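# Replace tarnished stack block with a clean heap block

## Task

Take the tarnished block out of the tall stack and put a clean block from the heap in its place. Set the tarnished block down on the empty bench, then release everything.

## Robot and tools

Robot: two arms, left_arm and right_arm, each ending in a parallel gripper, working over a table. Don't let the arms collide or press against each other, and never let objects fall or get pushed off the table. Brief external tugs on held parts or nudges to loose objects can happen.

Frame: all reported poses share one scene frame. Origin sits on the tabletop midway between the arms; +z is up, +x reaches out across the table, and left_arm is mounted on the +y side. The arm names do not tell you image sides. Each state line lists, for left_arm and then right_arm, end_effector_position (metres) and end_effector_quat_wxyz. The printed position can be a bit off, more so at long reach. The reported point lies between the finger pads, roughly 1 cm short of the fingertips. The fingers point along the gripper's own +z and separate along its y axis.

execute_actions(actions): actions is a list of up to 15 actions; each action is a list of up to 15 rows; each row is one control step of 1/30 s. If an action has fewer than 15 rows, its final row repeats to fill the 15 steps. Every row always holds 14 numbers, each in [-1, 1], one flat list covering both arms: left_arm dx, dy, dz, rx, ry, rz, opening, then right_arm dx, dy, dz, rx, ry, rz, opening. The first six per arm are an offset target, expressed in that gripper's own axes, relative to the gripper's measured pose at the start of the action (for the first action in a call, the pose in the latest result for this scene). All rows of an action refer to that same start, not to each other. Scale: 1.0 equals 0.6 m of translation or 180 degrees of rotation; rx, ry, rz form a single rotation vector. Opening is absolute, not an offset: +1 is fully open (0.094 m), -1 is shut. An empty list just returns state and images.

move(target, speed, blocking): target is one 14-number row laid out as above (offsets in gripper axes, same scaling, opening absolute), measured from the pose in the most recent result that shows one. Each gripper follows a straight path toward its target; both paths finish together, lasting 0.5 to 10 s and cut off at 10 s. Rotation takes the shorter direction. speed is the path's top speed in m/s, 0.002 to 0.5, default 0.25; rotation is capped at twice that in rad/s. Paths ignore obstacles and the other arm, and grippers can lag, wander, or overshoot the speed, especially with a nearly straight arm. Faster contact hits harder, and aiming farther beyond a contact presses harder. The opening is sent when the move begins. blocking=false returns after 0.5 s while motion continues; until a result shows the move ended, rows and moves are rejected, so use wait or stop. The result adds a move: line giving the ending (done, off_target, moving, held, fault, etc.) and active limits, plus each gripper's distance from its target. If only one arm is named, the other finished fine. held as ending: a check blocked that arm's final step. limits=paced: the commanded pose was clipped. limits=held: some steps were blocked en route, after which the arm may surge faster than speed.

wait(seconds): 0 to 10; the scene runs with each arm holding its last command; returns early if a running move ends. stop(): brakes a running move (needs room, more when fast); fingers keep moving. zoom_image(camera, region): camera is cam_high, cam_left_wrist or cam_right_wrist (each 504x504); region is [x0, y0, x1, y1] in pixels from the top-left, at most 504 by 504. finished_scene(scene): pass the current scene's integer number; it waits for the last command to be held, then ends the scene irreversibly and reports success and the next task. The goal must hold at that point. Replying with no tool call ends everything.

Controller behaviour: each step the commanded pose is clipped to within 70 mm and 16 degrees of the measured pose, then tracked by damped inverse kinematics, favouring position over orientation. Large offsets may need several actions, and after an action an arm only continues to its last clipped pose, so send the remainder next. Hand target lines show where each gripper is currently being driven. Arms tend to finish a centimetre or more low, and repeated zero offsets can let them sag; to hold an arm still, send the offset back to its desired pose in the first call of a reply and zeros afterward, raising the aim if it still droops, while always sending the correct opening. A pose unreachable line means a clearance check altered or blocked that arm's command. Elbows stop just before full extension. Joint ranges (rad): waist -2.880 to 2.880, shoulder 0.000 to 3.142, elbow 0.000 to 3.019, wrist pitch -1.693 to 1.571, wrist yaw -1.571 to 1.571, wrist roll -2.094 to 2.094.

Gripping: grip_measured reports finger opening on the command scale (the last Joint positions value is metres). Readings may be off by about 1 mm, fixed per gripper. To hold something, command about 0.03 below grip_measured; less margin grips lighter. Finger force tops out near 50 to 62 N per pad, less on thin parts under about 2 mm, with a brief harder spike at first contact.

Faults and heat: a FAULT line means an arm stopped. Holding loads warms motors, even during thinking; MOTOR HOT appears from 85 °C, and at 100 °C that arm goes limp and drops (OVER-TEMPERATURE FAULT). The simulation keeps running while you compose replies, with arms holding the last command. Avoid drops, slips, slams, hard hits and very forceful pushes. Smooth, quick, low-effort motion is preferred.

Suggested order: inspect cameras, grasp the tarnished block from the tall stack without toppling it, place it on the empty bench, fetch a clean heap block into the vacated spot, open both grippers, move clear, then call finished_scene.

Each tool is called after ">>>" by a JSON object that holds its "name" and its "arguments", one argument or row to a line.

## Session

>>> {"name": "execute_actions", "arguments": {
  "actions": []
}}

Scene clock: 0.00 s.
left_arm: end_effector_position=(+0.6986, -0.3005, +0.1650) grip_measured=+1.000 end_effector_quat_wxyz=(+0.666, +0.573, +0.363, -0.310) | right_arm: end_effector_position=(+0.3680, -0.5108, +0.2768) grip_measured=+1.000 end_effector_quat_wxyz=(+0.012, +0.208, +0.978, -0.003)
Joint positions: left_arm=[-0.732  2.422  1.909  0.644  0.912  0.465  0.094] | right_arm=[-0.252  1.397  1.416 -1.565  0.002  0.067  0.094]
Joint velocities: left_arm=[-0.005 -0.005  0.017 -0.012  0.007 -0.037  0.   ] | right_arm=[ 0.005 -0.005  0.007  0.012  0.007  0.007  0.   ]
Motor temperatures (°C, as the motors report them): left_arm=[23 24 23 24 21 20] | right_arm=[22 25 24 24 20 23]
Hand target (left_arm): +0.702, -0.303, +0.189; +0.679, +0.571, +0.347, -0.303
Hand target (right_arm): +0.373, -0.513, +0.286; +0.024, +0.208, +0.978, -0.004

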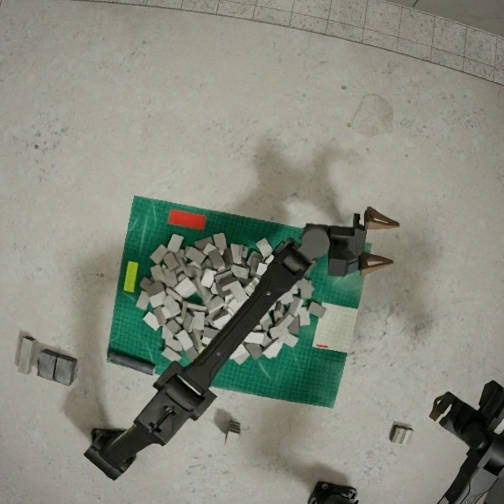

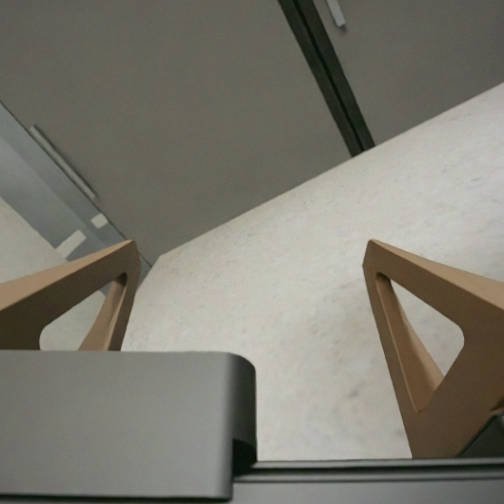

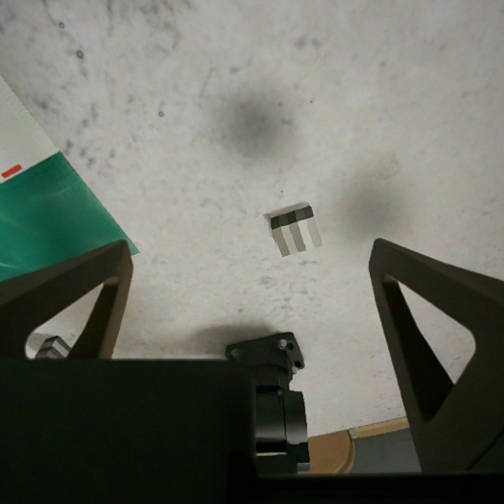

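>>> {"name": "move", "arguments": {
  "target": [-0.583,-0.608,-0.465,0.181,0.497,-0.107,1,0,0,0,0,0,0,1]
}}

Scene clock: 4.30 s.
left_arm: end_effector_position=(+0.1686, -0.0774, +0.2199) grip_measured=+1.000 end_effector_quat_wxyz=(-0.030, +0.711, +0.703, +0.004) | right_arm: end_effector_position=(+0.3680, -0.5108, +0.2768) grip_measured=+1.000 end_effector_quat_wxyz=(+0.012, +0.208, +0.978, -0.003)
Joint positions: left_arm=[-1.346  1.322  1.193 -1.501  0.013  0.444  0.094] | right_arm=[-0.252  1.397  1.416 -1.565  0.002  0.067  0.094]
Joint velocities: left_arm=[ 0.005 -0.005 -0.007 -0.022 -0.081 -0.066  0.   ] | right_arm=[-0.005 -0.005  0.002 -0.007  0.007  0.081  0.   ]
Motor temperatures (°C, as the motors report them): left_arm=[23 24 24 24 21 20] | right_arm=[22 25 25 24 20 23]
Hand target (left_arm): +0.168, -0.083, +0.241; -0.006, +0.710, +0.705, -0.003
Hand target (right_arm): +0.368, -0.511, +0.277; +0.012, +0.208, +0.978, -0.003
Off the commanded pose (left_arm): 0.021 m, 3 deg.
Off the commanded pose (right_arm): 0.000 m, 0 deg.
move: off_target (left_arm)

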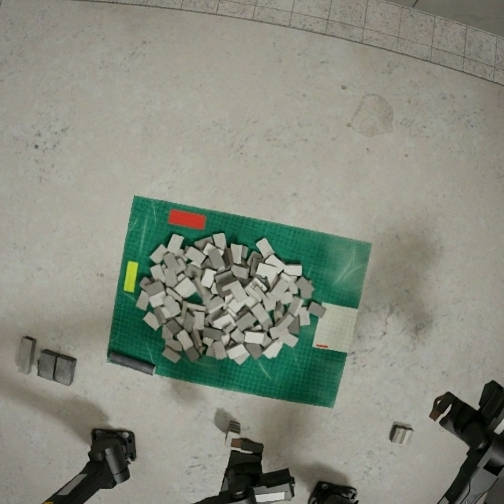

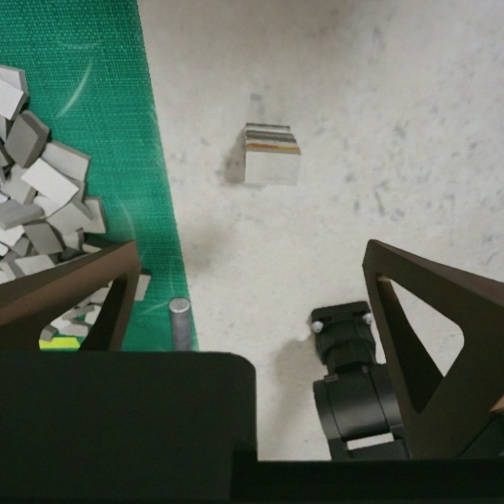

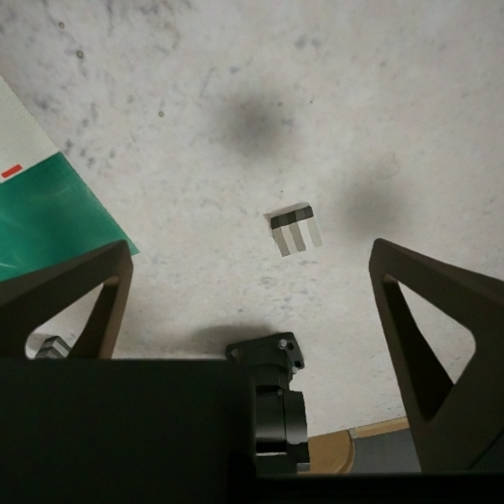

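>>> {"name": "move", "arguments": {
  "target": [0,-0.027,0.14,0,-0.015,0.025,0.5,0,0,0,0,0,0,1],
  "speed": 0.15
}}

>>> {"name": "zoom_image", "arguments": {
  "camera": "cam_left_wrist",
  "region": [170,100,340,270]
}}

Scene clock: 5.50 s.
left_arm: end_effector_position=(+0.1542, -0.0694, +0.1365) grip_measured=+0.502 end_effector_quat_wxyz=(-0.018, +0.730, +0.684, -0.009) | right_arm: end_effector_position=(+0.3680, -0.5108, +0.2768) grip_measured=+1.000 end_effector_quat_wxyz=(+0.012, +0.208, +0.978, -0.003)
Joint positions: left_arm=[-1.366  1.322  0.968 -1.246  0.03   0.478  0.071] | right_arm=[-0.252  1.397  1.416 -1.565  0.002  0.067  0.094]
Joint velocities: left_arm=[-0.005  0.015  0.017 -0.007 -0.007 -0.022 -0.001] | right_arm=[-0.005  0.005 -0.002 -0.002 -0.022  0.051  0.   ]
Motor temperatures (°C, as the motors report them): left_arm=[23 24 24 24 21 20] | right_arm=[22 25 25 24 20 23]
Hand target (left_arm): +0.150, -0.073, +0.137; -0.013, +0.738, +0.674, -0.013
Hand target (right_arm): +0.368, -0.511, +0.277; +0.012, +0.208, +0.978, -0.003
Off the commanded pose (left_arm): 0.006 m, 2 deg.
Off the commanded pose (right_arm): 0.000 m, 0 deg.
move: done

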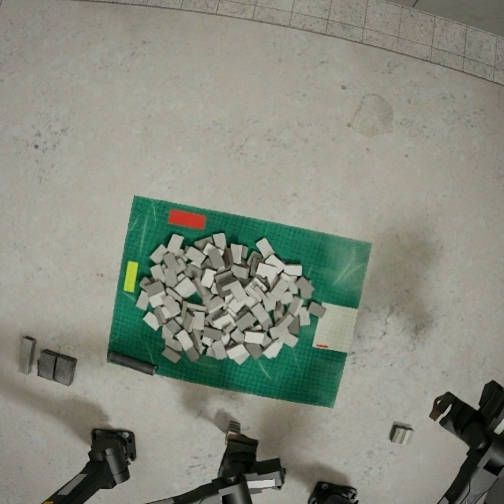

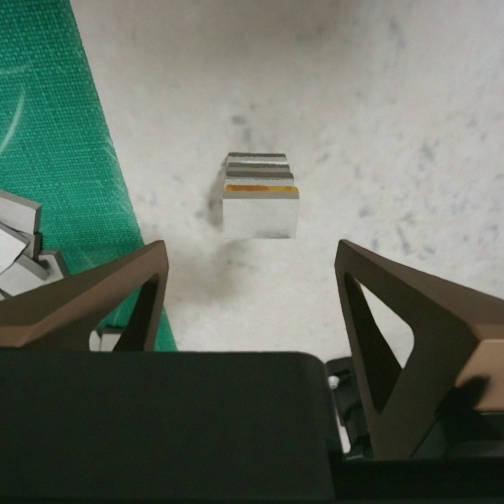

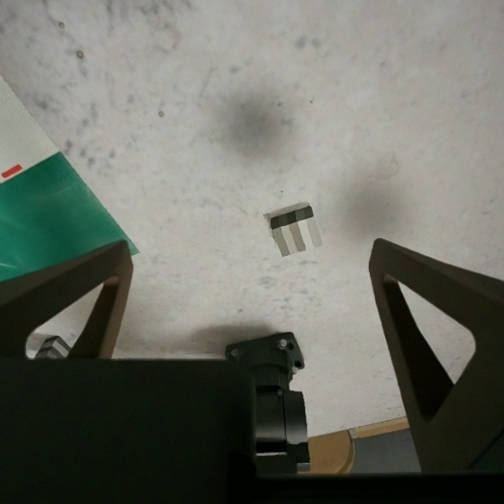

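Region (170, 100, 340, 270) of cam_left_wrist's 504x504 image, scaled by 2.965, with more detail than that image has.

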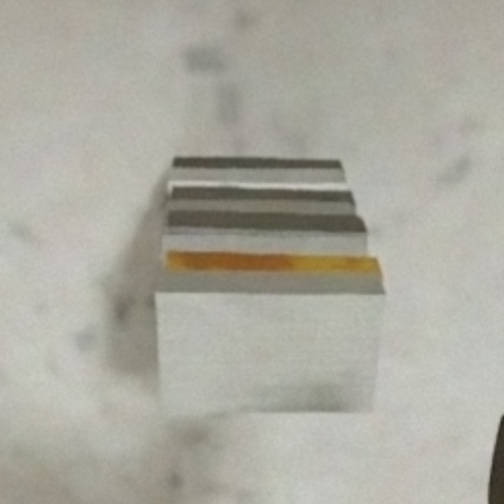

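>>> {"name": "move", "arguments": {
  "target": [0,-0.01,0.06,-0.012,-0.004,0,0.3,0,0,0,0,0,0,1],
  "speed": 0.08
}}

Scene clock: 6.47 s.
left_arm: end_effector_position=(+0.1508, -0.0665, +0.1069) grip_measured=+0.302 end_effector_quat_wxyz=(+0.002, +0.729, +0.684, -0.003) | right_arm: end_effector_position=(+0.3680, -0.5108, +0.2768) grip_measured=+1.000 end_effector_quat_wxyz=(+0.012, +0.208, +0.978, -0.003)
Joint positions: left_arm=[-1.384  1.322  0.885 -1.129  0.004  0.457  0.061] | right_arm=[-0.252  1.397  1.416 -1.565  0.002  0.067  0.094]
Joint velocities: left_arm=[-0.005  0.005  0.002 -0.007 -0.051  0.007  0.   ] | right_arm=[-0.005 -0.005  0.002 -0.007  0.022 -0.022  0.   ]
Motor temperatures (°C, as the motors report them): left_arm=[23 24 24 24 21 20] | right_arm=[22 25 25 24 20 23]
Hand target (left_arm): +0.147, -0.068, +0.101; -0.000, +0.730, +0.684, -0.000
Hand target (right_arm): +0.368, -0.511, +0.277; +0.012, +0.208, +0.978, -0.003
Off the commanded pose (left_arm): 0.008 m, 0 deg.
Off the commanded pose (right_arm): 0.000 m, 0 deg.
move: done

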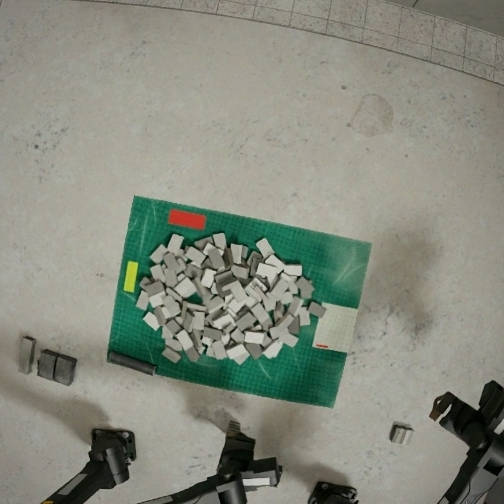

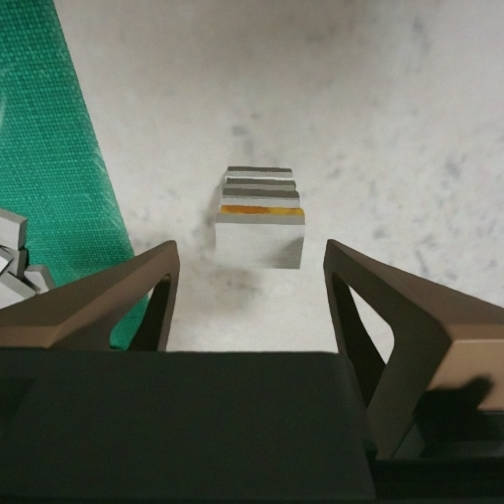

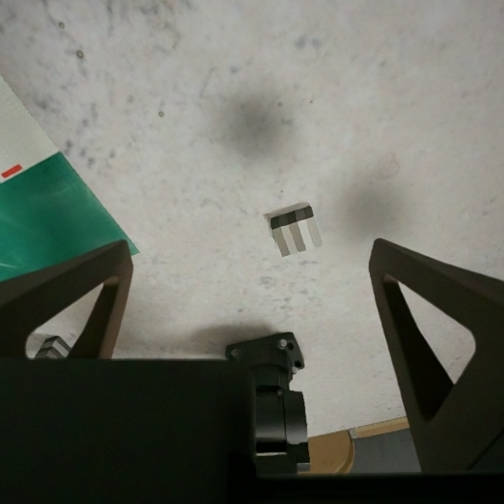

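>>> {"name": "move", "arguments": {
  "target": [0.01,-0.01,0.05,0,0,0,0.3,0,0,0,0,0,0,1],
  "speed": 0.05
}}

Scene clock: 7.53 s.
left_arm: end_effector_position=(+0.1481, -0.0600, +0.0854) grip_measured=+0.302 end_effector_quat_wxyz=(+0.008, +0.729, +0.684, -0.005) | right_arm: end_effector_position=(+0.3680, -0.5108, +0.2768) grip_measured=+1.000 end_effector_quat_wxyz=(+0.012, +0.208, +0.978, -0.003)
Joint positions: left_arm=[-1.384  1.323  0.823 -1.052  0.004  0.457  0.061] | right_arm=[-0.252  1.397  1.416 -1.565  0.002  0.067  0.094]
Joint velocities: left_arm=[-0.005 -0.005 -0.002 -0.002 -0.022  0.007 -0.001] | right_arm=[-0.015 -0.015 -0.002 -0.002 -0.022 -0.037  0.   ]
Motor temperatures (°C, as the motors report them): left_arm=[23 24 24 24 21 20] | right_arm=[22 25 25 24 20 23]
Hand target (left_arm): +0.145, -0.060, +0.077; +0.002, +0.729, +0.684, -0.003
Hand target (right_arm): +0.368, -0.511, +0.277; +0.012, +0.208, +0.978, -0.003
Off the commanded pose (left_arm): 0.009 m, 1 deg.
Off the commanded pose (right_arm): 0.000 m, 0 deg.
move: done

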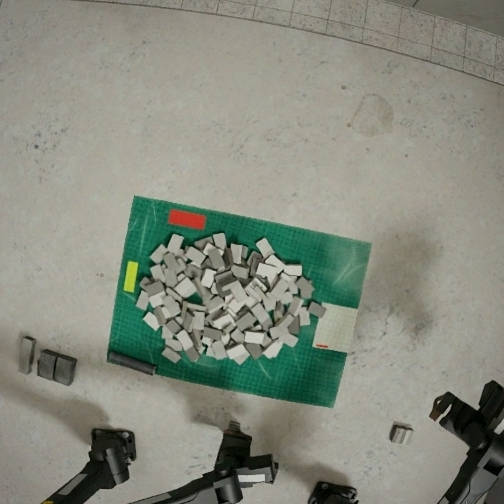

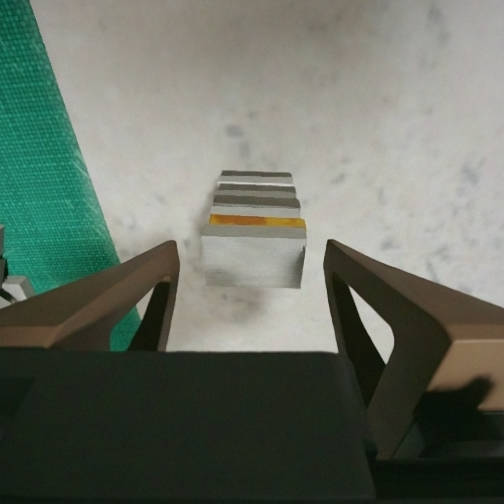

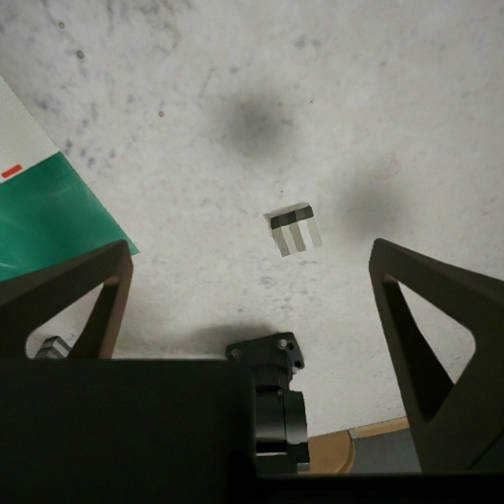

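>>> {"name": "move", "arguments": {
  "target": [-0.005,0,0.027,0,0,0,0.3,0,0,0,0,0,0,1],
  "speed": 0.03
}}

>>> {"name": "move", "arguments": {
  "target": [0,0,0,0,0,0,-0.13,0,0,0,0,0,0,1]
}}

Scene clock: 8.57 s.
left_arm: end_effector_position=(+0.1497, -0.0638, +0.0776) grip_measured=+0.302 end_effector_quat_wxyz=(+0.014, +0.729, +0.684, -0.007) | right_arm: end_effector_position=(+0.3680, -0.5108, +0.2768) grip_measured=+1.000 end_effector_quat_wxyz=(+0.012, +0.208, +0.978, -0.003)
Joint positions: left_arm=[-1.384  1.338  0.813 -1.015  0.004  0.457  0.061] | right_arm=[-0.252  1.397  1.416 -1.565  0.002  0.067  0.094]
Joint velocities: left_arm=[-0.005 -0.015 -0.007  0.007 -0.051 -0.037 -0.001] | right_arm=[-0.005 -0.015 -0.002 -0.002 -0.037  0.007  0.   ]
Motor temperatures (°C, as the motors report them): left_arm=[23 24 24 24 21 20] | right_arm=[22 25 25 24 20 23]
Hand target (left_arm): +0.148, -0.063, +0.070; +0.008, +0.729, +0.684, -0.005
Hand target (right_arm): +0.368, -0.511, +0.277; +0.012, +0.208, +0.978, -0.003
Off the commanded pose (left_arm): 0.009 m, 1 deg.
Off the commanded pose (right_arm): 0.000 m, 0 deg.
move: done

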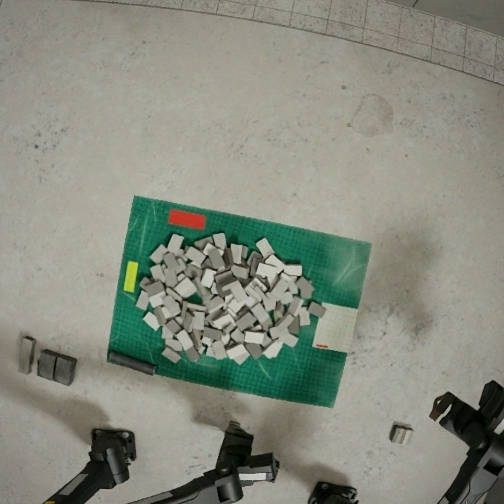

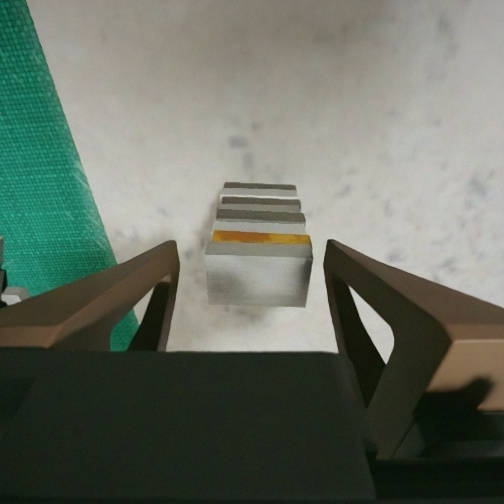

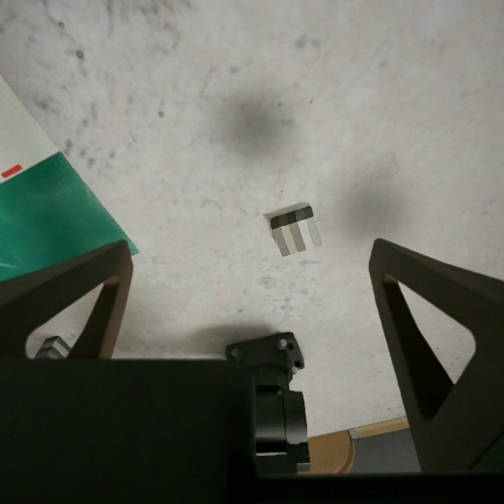

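Scene clock: 9.07 s.
left_arm: end_effector_position=(+0.1496, -0.0639, +0.0776) grip_measured=-0.114 end_effector_quat_wxyz=(+0.014, +0.729, +0.684, -0.008) | right_arm: end_effector_position=(+0.3680, -0.5108, +0.2768) grip_measured=+1.000 end_effector_quat_wxyz=(+0.012, +0.208, +0.978, -0.003)
Joint positions: left_arm=[-1.384  1.338  0.813 -1.015  0.005  0.457  0.042] | right_arm=[-0.252  1.397  1.416 -1.565  0.002  0.067  0.094]
Joint velocities: left_arm=[ 0.005 -0.005 -0.007 -0.002 -0.037 -0.007  0.   ] | right_arm=[-0.015 -0.015  0.002 -0.007 -0.022 -0.037  0.   ]
Motor temperatures (°C, as the motors report them): left_arm=[23 24 24 24 21 20] | right_arm=[22 25 25 24 20 23]
Hand target (left_arm): +0.150, -0.064, +0.078; +0.014, +0.729, +0.684, -0.008
Hand target (right_arm): +0.368, -0.511, +0.277; +0.012, +0.208, +0.978, -0.003
Off the commanded pose (left_arm): 0.000 m, 0 deg.
Off the commanded pose (right_arm): 0.000 m, 0 deg.
move: done

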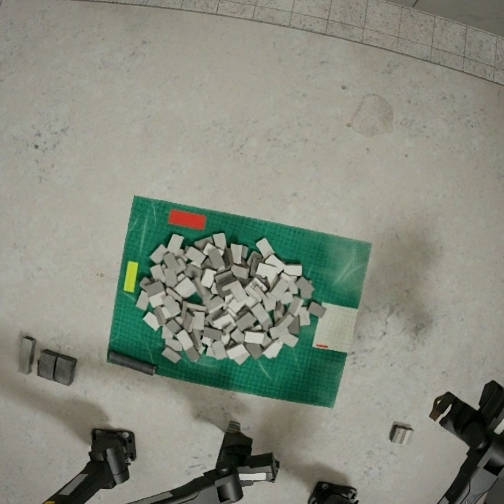

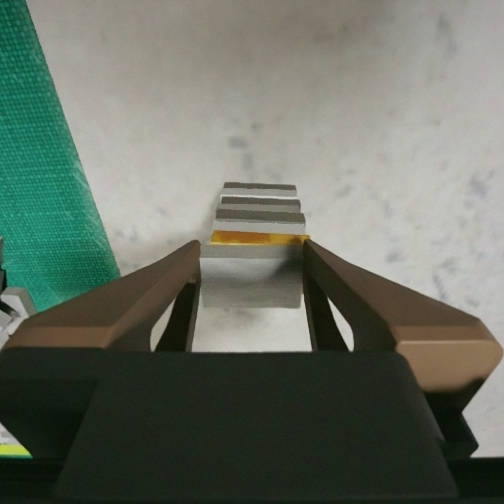

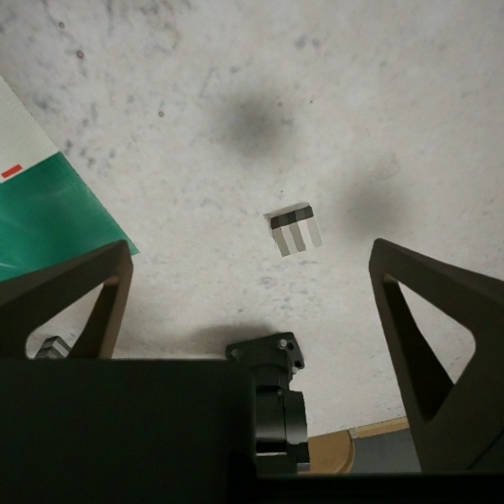

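>>> {"name": "move", "arguments": {
  "target": [0,0,-0.05,0,0,0,-0.16,0,0,0,0,0,0,1],
  "speed": 0.08
}}

>>> {"name": "move", "arguments": {
  "target": [0.13,0,0,0,0,0,-0.16,0,0,0,0,0,0,1],
  "speed": 0.15
}}

Scene clock: 10.00 s.
left_arm: end_effector_position=(+0.1423, -0.0463, +0.0840) grip_measured=-0.129 end_effector_quat_wxyz=(-0.015, +0.729, +0.684, +0.003) | right_arm: end_effector_position=(+0.3680, -0.5108, +0.2768) grip_measured=+1.000 end_effector_quat_wxyz=(+0.012, +0.208, +0.978, -0.003)
Joint positions: left_arm=[-1.384  1.317  0.813 -1.096  0.005  0.457  0.041] | right_arm=[-0.252  1.397  1.416 -1.565  0.002  0.067  0.094]
Joint velocities: left_arm=[-0.015 -0.005  0.007 -0.012 -0.081 -0.007 -0.001] | right_arm=[ 0.005  0.005  0.007  0.012 -0.007 -0.022  0.   ]
Motor temperatures (°C, as the motors report them): left_arm=[23 24 24 24 21 20] | right_arm=[22 25 26 24 20 23]
Hand target (left_arm): +0.149, -0.062, +0.107; +0.014, +0.729, +0.684, -0.008
Hand target (right_arm): +0.368, -0.511, +0.277; +0.012, +0.208, +0.978, -0.003
Off the commanded pose (left_arm): 0.030 m, 3 deg.
Off the commanded pose (right_arm): 0.000 m, 0 deg.
move: off_target (left_arm)

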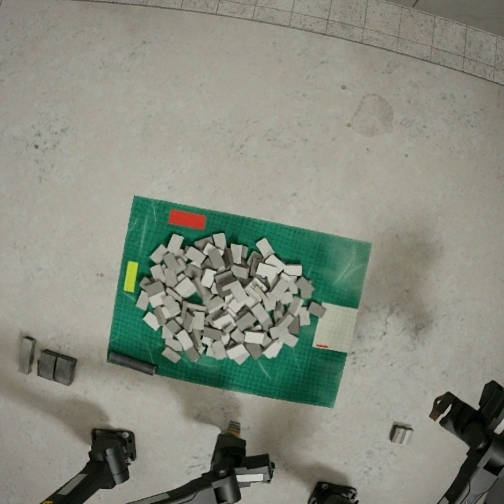

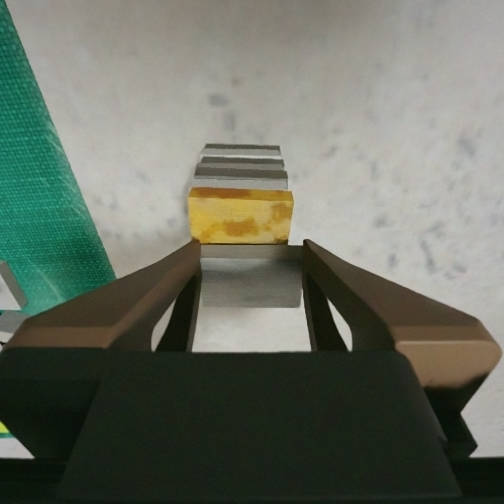

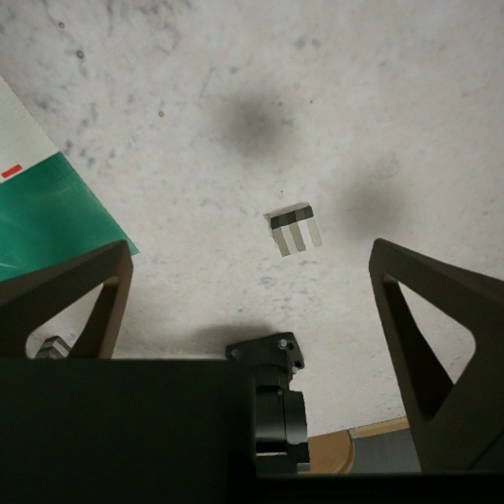

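Scene clock: 11.00 s.
left_arm: end_effector_position=(+0.1443, +0.0268, +0.0830) grip_measured=-0.129 end_effector_quat_wxyz=(-0.015, +0.729, +0.685, +0.001) | right_arm: end_effector_position=(+0.3680, -0.5108, +0.2768) grip_measured=+1.000 end_effector_quat_wxyz=(+0.012, +0.208, +0.978, -0.003)
Joint positions: left_arm=[-1.267  1.13   0.659 -1.131  0.005  0.573  0.041] | right_arm=[-0.252  1.397  1.416 -1.565  0.002  0.067  0.094]
Joint velocities: left_arm=[-0.005 -0.015 -0.007 -0.017 -0.051  0.066 -0.   ] | right_arm=[-0.005 -0.015 -0.007 -0.002 -0.007 -0.007  0.   ]
Motor temperatures (°C, as the motors report them): left_arm=[23 24 24 24 21 20] | right_arm=[22 25 26 24 20 23]
Hand target (left_arm): +0.146, +0.031, +0.085; -0.015, +0.729, +0.684, +0.001
Hand target (right_arm): +0.368, -0.511, +0.277; +0.012, +0.208, +0.978, -0.003
Off the commanded pose (left_arm): 0.006 m, 0 deg.
Off the commanded pose (right_arm): 0.000 m, 0 deg.
move: done

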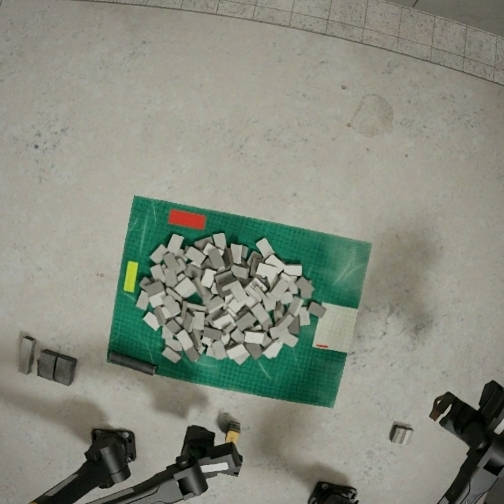

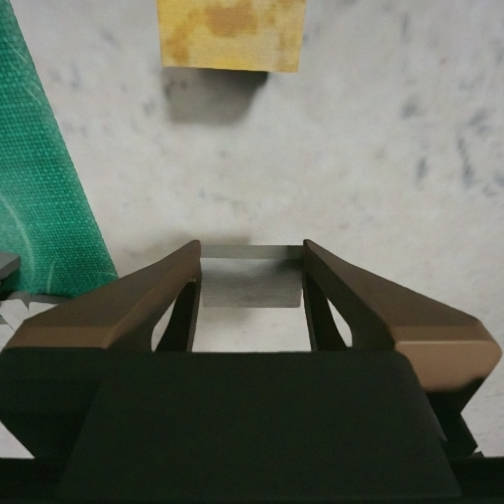

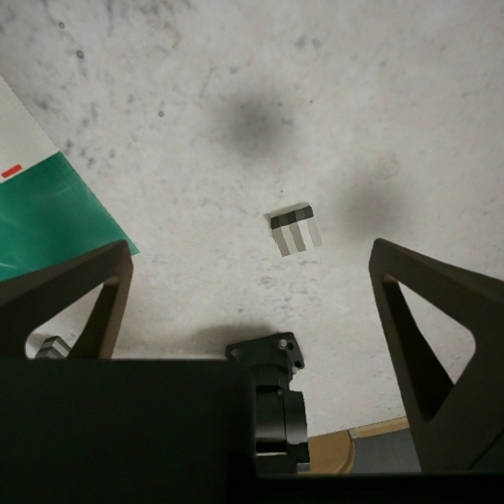

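>>> {"name": "move", "arguments": {
  "target": [0.1,0,0.118,-0.007,-0.007,0,-0.16,0,0,0,0,0,0,1],
  "speed": 0.08
}}

>>> {"name": "move", "arguments": {
  "target": [0,0,0.016,0,0,0,-0.16,0,0,0,0,0,0,1],
  "speed": 0.02
}}

>>> {"name": "move", "arguments": {
  "target": [0,0,0,0,0,0,0.5,0,0,0,0,0,0,1]
}}

>>> {"name": "move", "arguments": {
  "target": [-0.03,0.02,-0.2,0,0,0,0.5,0,0,0,0,0,0,1],
  "speed": 0.15
}}

>>> {"name": "move", "arguments": {
  "target": [-0.29,0.01,-0.06,0,-0.015,0,0.5,0,0,0,0,0,0,1],
  "speed": 0.2
}}

Scene clock: 12.90 s.
left_arm: end_effector_position=(+0.1405, +0.0892, +0.0108) grip_measured=-0.129 end_effector_quat_wxyz=(-0.015, +0.728, +0.685, +0.000) | right_arm: end_effector_position=(+0.3680, -0.5108, +0.2768) grip_measured=+1.000 end_effector_quat_wxyz=(+0.012, +0.208, +0.978, -0.003)
Joint positions: left_arm=[-1.132  1.105  0.416 -0.911  0.003  0.707  0.041] | right_arm=[-0.252  1.397  1.416 -1.565  0.002  0.067  0.094]
Joint velocities: left_arm=[-0.005 -0.024  0.012  0.007 -0.051  0.007  0.   ] | right_arm=[ 0.005  0.015  0.012 -0.002  0.022  0.022  0.   ]
Motor temperatures (°C, as the motors report them): left_arm=[23 24 24 24 21 20] | right_arm=[22 25 26 24 20 23]
Hand target (left_arm): +0.145, +0.088, +0.014; +0.000, +0.729, +0.685, -0.001
Hand target (right_arm): +0.368, -0.511, +0.277; +0.012, +0.208, +0.978, -0.003
Off the commanded pose (left_arm): 0.007 m, 2 deg.
Off the commanded pose (right_arm): 0.000 m, 0 deg.
move: done

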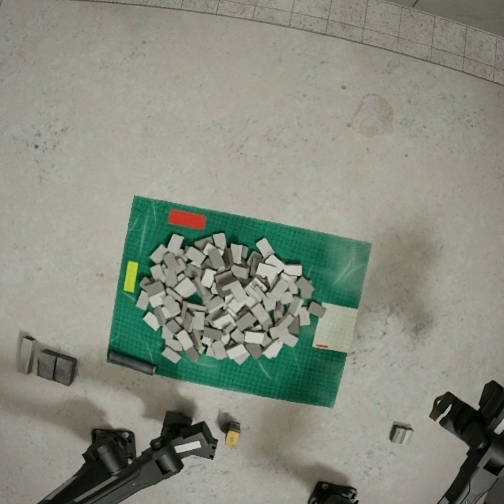

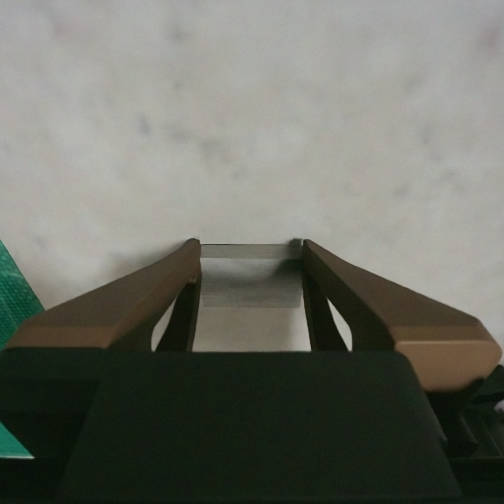

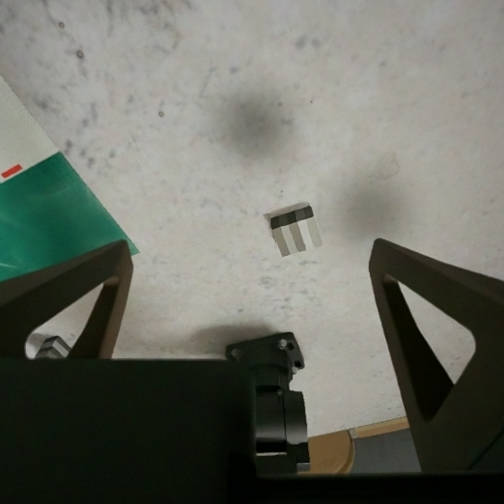

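Scene clock: 13.60 s.
left_arm: end_effector_position=(+0.1421, +0.0872, +0.0076) grip_measured=-0.129 end_effector_quat_wxyz=(-0.009, +0.728, +0.685, -0.000) | right_arm: end_effector_position=(+0.3680, -0.5108, +0.2768) grip_measured=+1.000 end_effector_quat_wxyz=(+0.012, +0.208, +0.978, -0.003)
Joint positions: left_arm=[-1.132  1.113  0.41  -0.886  0.003  0.707  0.041] | right_arm=[-0.252  1.397  1.416 -1.565  0.002  0.067  0.094]
Joint velocities: left_arm=[-0.005 -0.005  0.002  0.022 -0.125 -0.022  0.   ] | right_arm=[ 0.005 -0.015  0.002  0.012  0.007 -0.051  0.   ]
Motor temperatures (°C, as the motors report them): left_arm=[23 24 24 24 21 20] | right_arm=[22 25 26 24 20 23]
Hand target (left_arm): +0.140, +0.090, +0.002; -0.015, +0.728, +0.685, +0.000
Hand target (right_arm): +0.368, -0.511, +0.277; +0.012, +0.208, +0.978, -0.003
Off the commanded pose (left_arm): 0.007 m, 1 deg.
Off the commanded pose (right_arm): 0.000 m, 0 deg.
move: done

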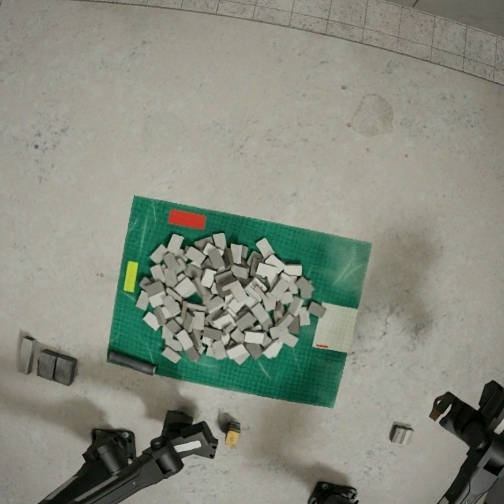

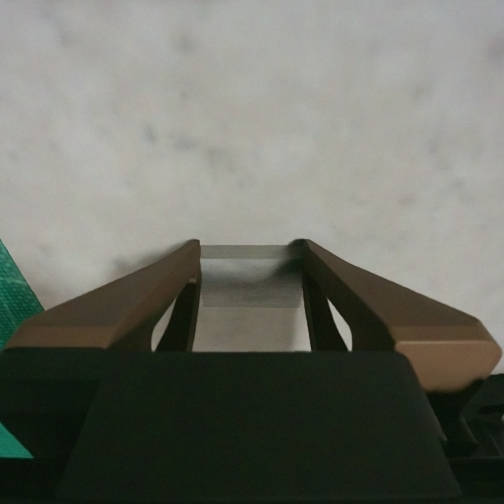

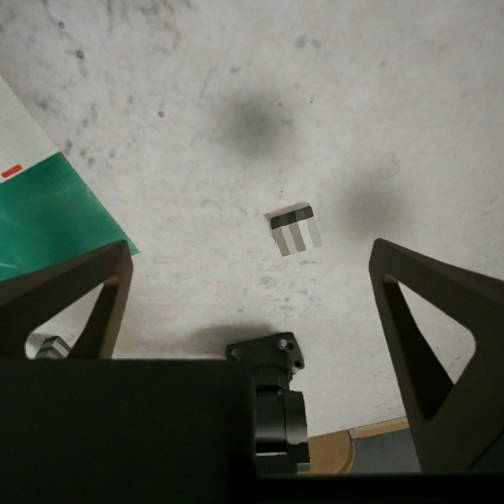

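Scene clock: 14.10 s.
left_arm: end_effector_position=(+0.1421, +0.0872, +0.0076) grip_measured=+0.498 end_effector_quat_wxyz=(-0.009, +0.728, +0.685, -0.000) | right_arm: end_effector_position=(+0.3680, -0.5108, +0.2768) grip_measured=+1.000 end_effector_quat_wxyz=(+0.012, +0.208, +0.978, -0.003)
Joint positions: left_arm=[-1.132  1.113  0.41  -0.886  0.002  0.707  0.07 ] | right_arm=[-0.252  1.397  1.416 -1.565  0.002  0.067  0.094]
Joint velocities: left_arm=[-0.005 -0.005  0.007  0.007 -0.037 -0.022  0.001] | right_arm=[-0.005  0.005 -0.012  0.002  0.007 -0.037  0.   ]
Motor temperatures (°C, as the motors report them): left_arm=[23 24 24 24 21 20] | right_arm=[22 25 26 24 20 23]
Hand target (left_arm): +0.142, +0.087, +0.008; -0.009, +0.728, +0.685, -0.000
Hand target (right_arm): +0.368, -0.511, +0.277; +0.012, +0.208, +0.978, -0.003
Off the commanded pose (left_arm): 0.000 m, 0 deg.
Off the commanded pose (right_arm): 0.000 m, 0 deg.
move: done

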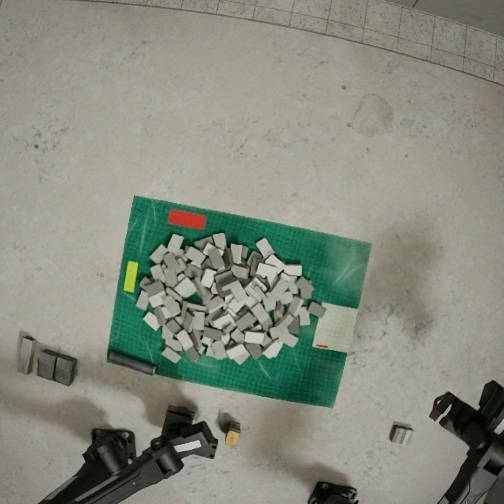

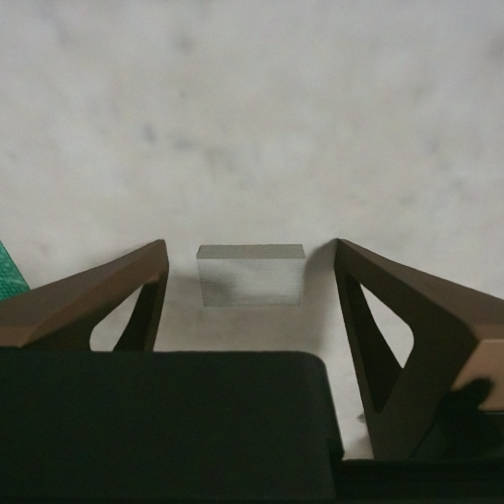

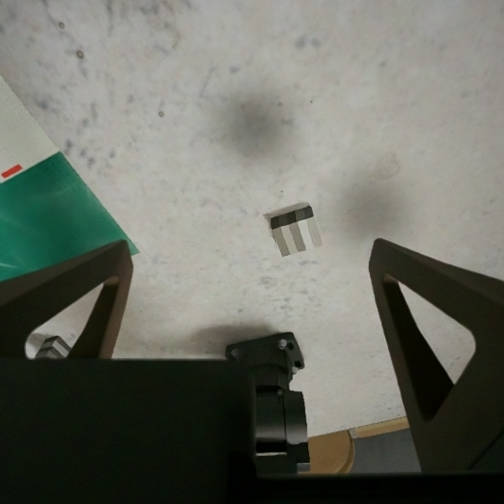

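Scene clock: 15.30 s.
left_arm: end_effector_position=(+0.1449, +0.0835, +0.1033) grip_measured=+0.498 end_effector_quat_wxyz=(-0.039, +0.728, +0.685, +0.003) | right_arm: end_effector_position=(+0.3680, -0.5108, +0.2768) grip_measured=+1.000 end_effector_quat_wxyz=(+0.012, +0.208, +0.978, -0.003)
Joint positions: left_arm=[-1.132  0.985  0.623 -1.287  0.002  0.706  0.07 ] | right_arm=[-0.252  1.397  1.416 -1.565  0.002  0.067  0.094]
Joint velocities: left_arm=[-0.015 -0.024  0.002 -0.002 -0.095 -0.007  0.001] | right_arm=[-0.015 -0.015 -0.007  0.002  0.037 -0.022  0.   ]
Motor temperatures (°C, as the motors report them): left_arm=[23 24 24 24 21 20] | right_arm=[22 25 26 24 20 23]
Hand target (left_arm): +0.154, +0.067, +0.126; -0.009, +0.729, +0.685, -0.000
Hand target (right_arm): +0.368, -0.511, +0.277; +0.012, +0.208, +0.978, -0.003
Off the commanded pose (left_arm): 0.031 m, 3 deg.
Off the commanded pose (right_arm): 0.000 m, 0 deg.
move: off_target (left_arm)

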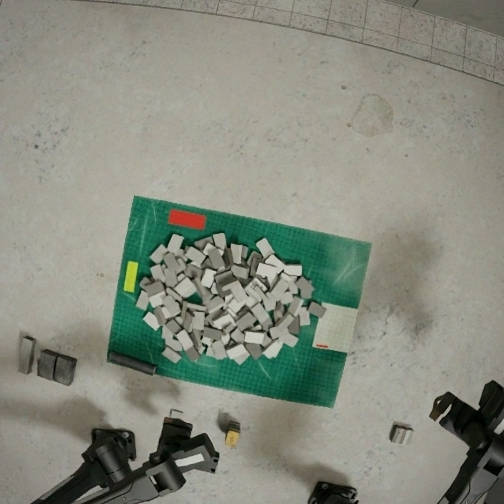

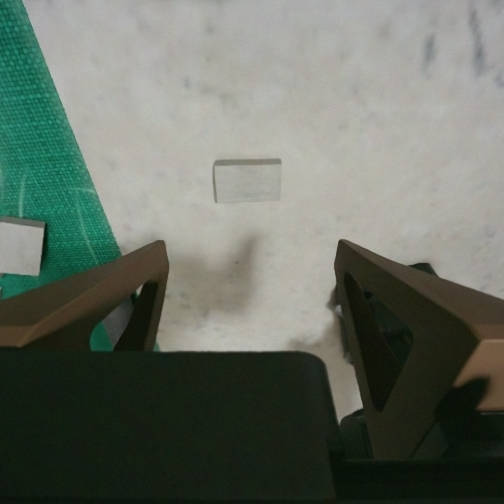

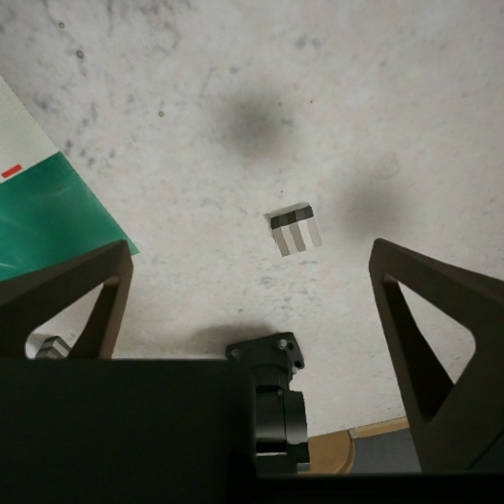

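Scene clock: 16.63 s.
left_arm: end_effector_position=(+0.1398, -0.0665, +0.1149) grip_measured=+0.498 end_effector_quat_wxyz=(-0.046, +0.727, +0.685, -0.001) | right_arm: end_effector_position=(+0.3680, -0.5108, +0.2768) grip_measured=+1.000 end_effector_quat_wxyz=(+0.012, +0.208, +0.978, -0.003)
Joint positions: left_arm=[-1.399  1.361  0.942 -1.236  0.035  0.441  0.07 ] | right_arm=[-0.252  1.397  1.416 -1.565  0.002  0.067  0.094]
Joint velocities: left_arm=[ 0.005 -0.005 -0.017 -0.012 -0.066  0.022 -0.001] | right_arm=[-0.024  0.005 -0.012  0.002  0.051  0.095  0.   ]
Motor temperatures (°C, as the motors report them): left_arm=[23 24 25 24 21 20] | right_arm=[22 25 26 24 20 23]
Hand target (left_arm): +0.145, -0.090, +0.130; -0.023, +0.728, +0.686, -0.010
Hand target (right_arm): +0.368, -0.511, +0.277; +0.012, +0.208, +0.978, -0.003
Off the commanded pose (left_arm): 0.029 m, 3 deg.
Off the commanded pose (right_arm): 0.000 m, 0 deg.
move: off_target (left_arm)

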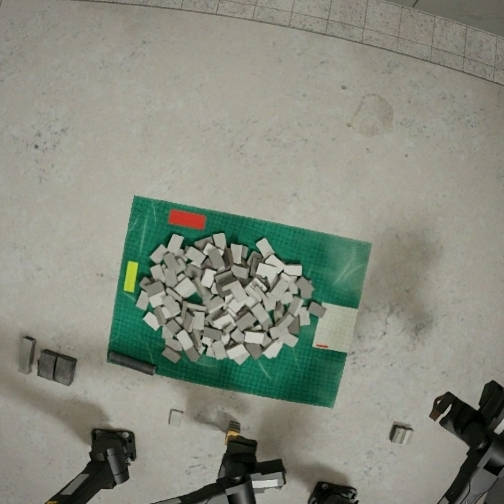

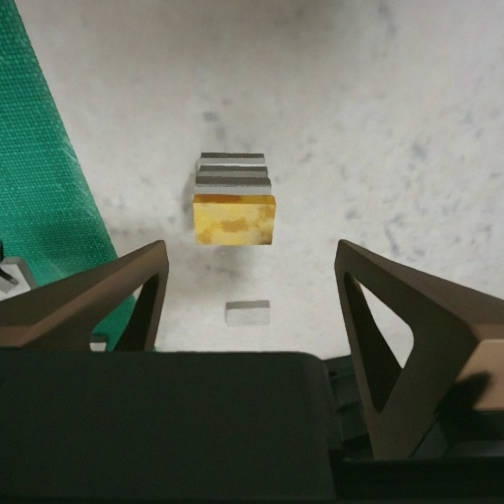

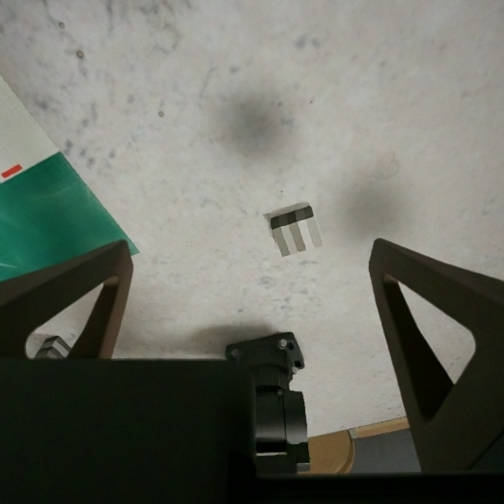

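>>> {"name": "move", "arguments": {
  "target": [0,0.023,0.088,-0.021,-0.02,0,0.4,0,0,0,0,0,0,1],
  "speed": 0.05
}}

Scene clock: 18.20 s.
left_arm: end_effector_position=(+0.1458, -0.0669, +0.0702) grip_measured=+0.402 end_effector_quat_wxyz=(+0.006, +0.730, +0.684, -0.005) | right_arm: end_effector_position=(+0.3680, -0.5108, +0.2768) grip_measured=+1.000 end_effector_quat_wxyz=(+0.012, +0.208, +0.978, -0.003)
Joint positions: left_arm=[-1.398  1.364  0.816 -1.008  0.004  0.444  0.066] | right_arm=[-0.252  1.397  1.416 -1.565  0.002  0.067  0.094]
Joint velocities: left_arm=[-0.015  0.005 -0.002  0.002  0.007  0.022  0.   ] | right_arm=[-0.005  0.005  0.012  0.002  0.007 -0.007  0.   ]
Motor temperatures (°C, as the motors report them): left_arm=[23 24 25 24 21 20] | right_arm=[22 25 26 24 20 23]
Hand target (left_arm): +0.150, -0.063, +0.062; +0.000, +0.728, +0.685, -0.001
Hand target (right_arm): +0.368, -0.511, +0.277; +0.012, +0.208, +0.978, -0.003
Off the commanded pose (left_arm): 0.010 m, 1 deg.
Off the commanded pose (right_arm): 0.000 m, 0 deg.
move: done

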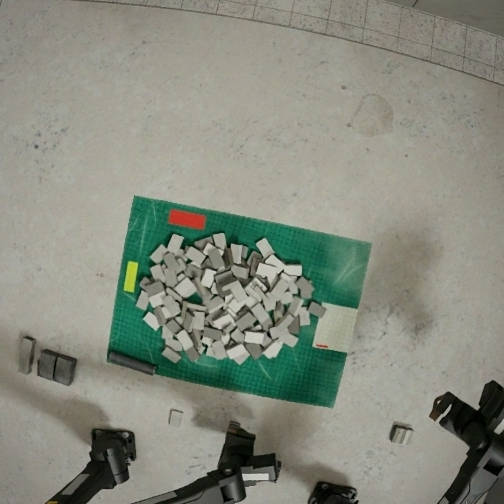

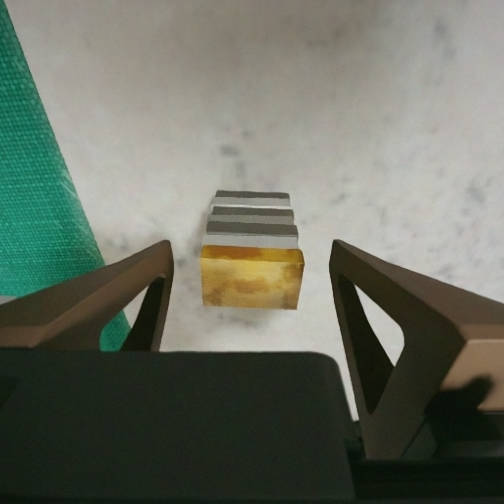

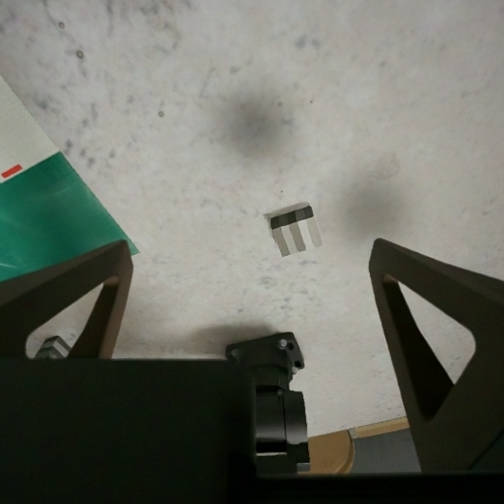

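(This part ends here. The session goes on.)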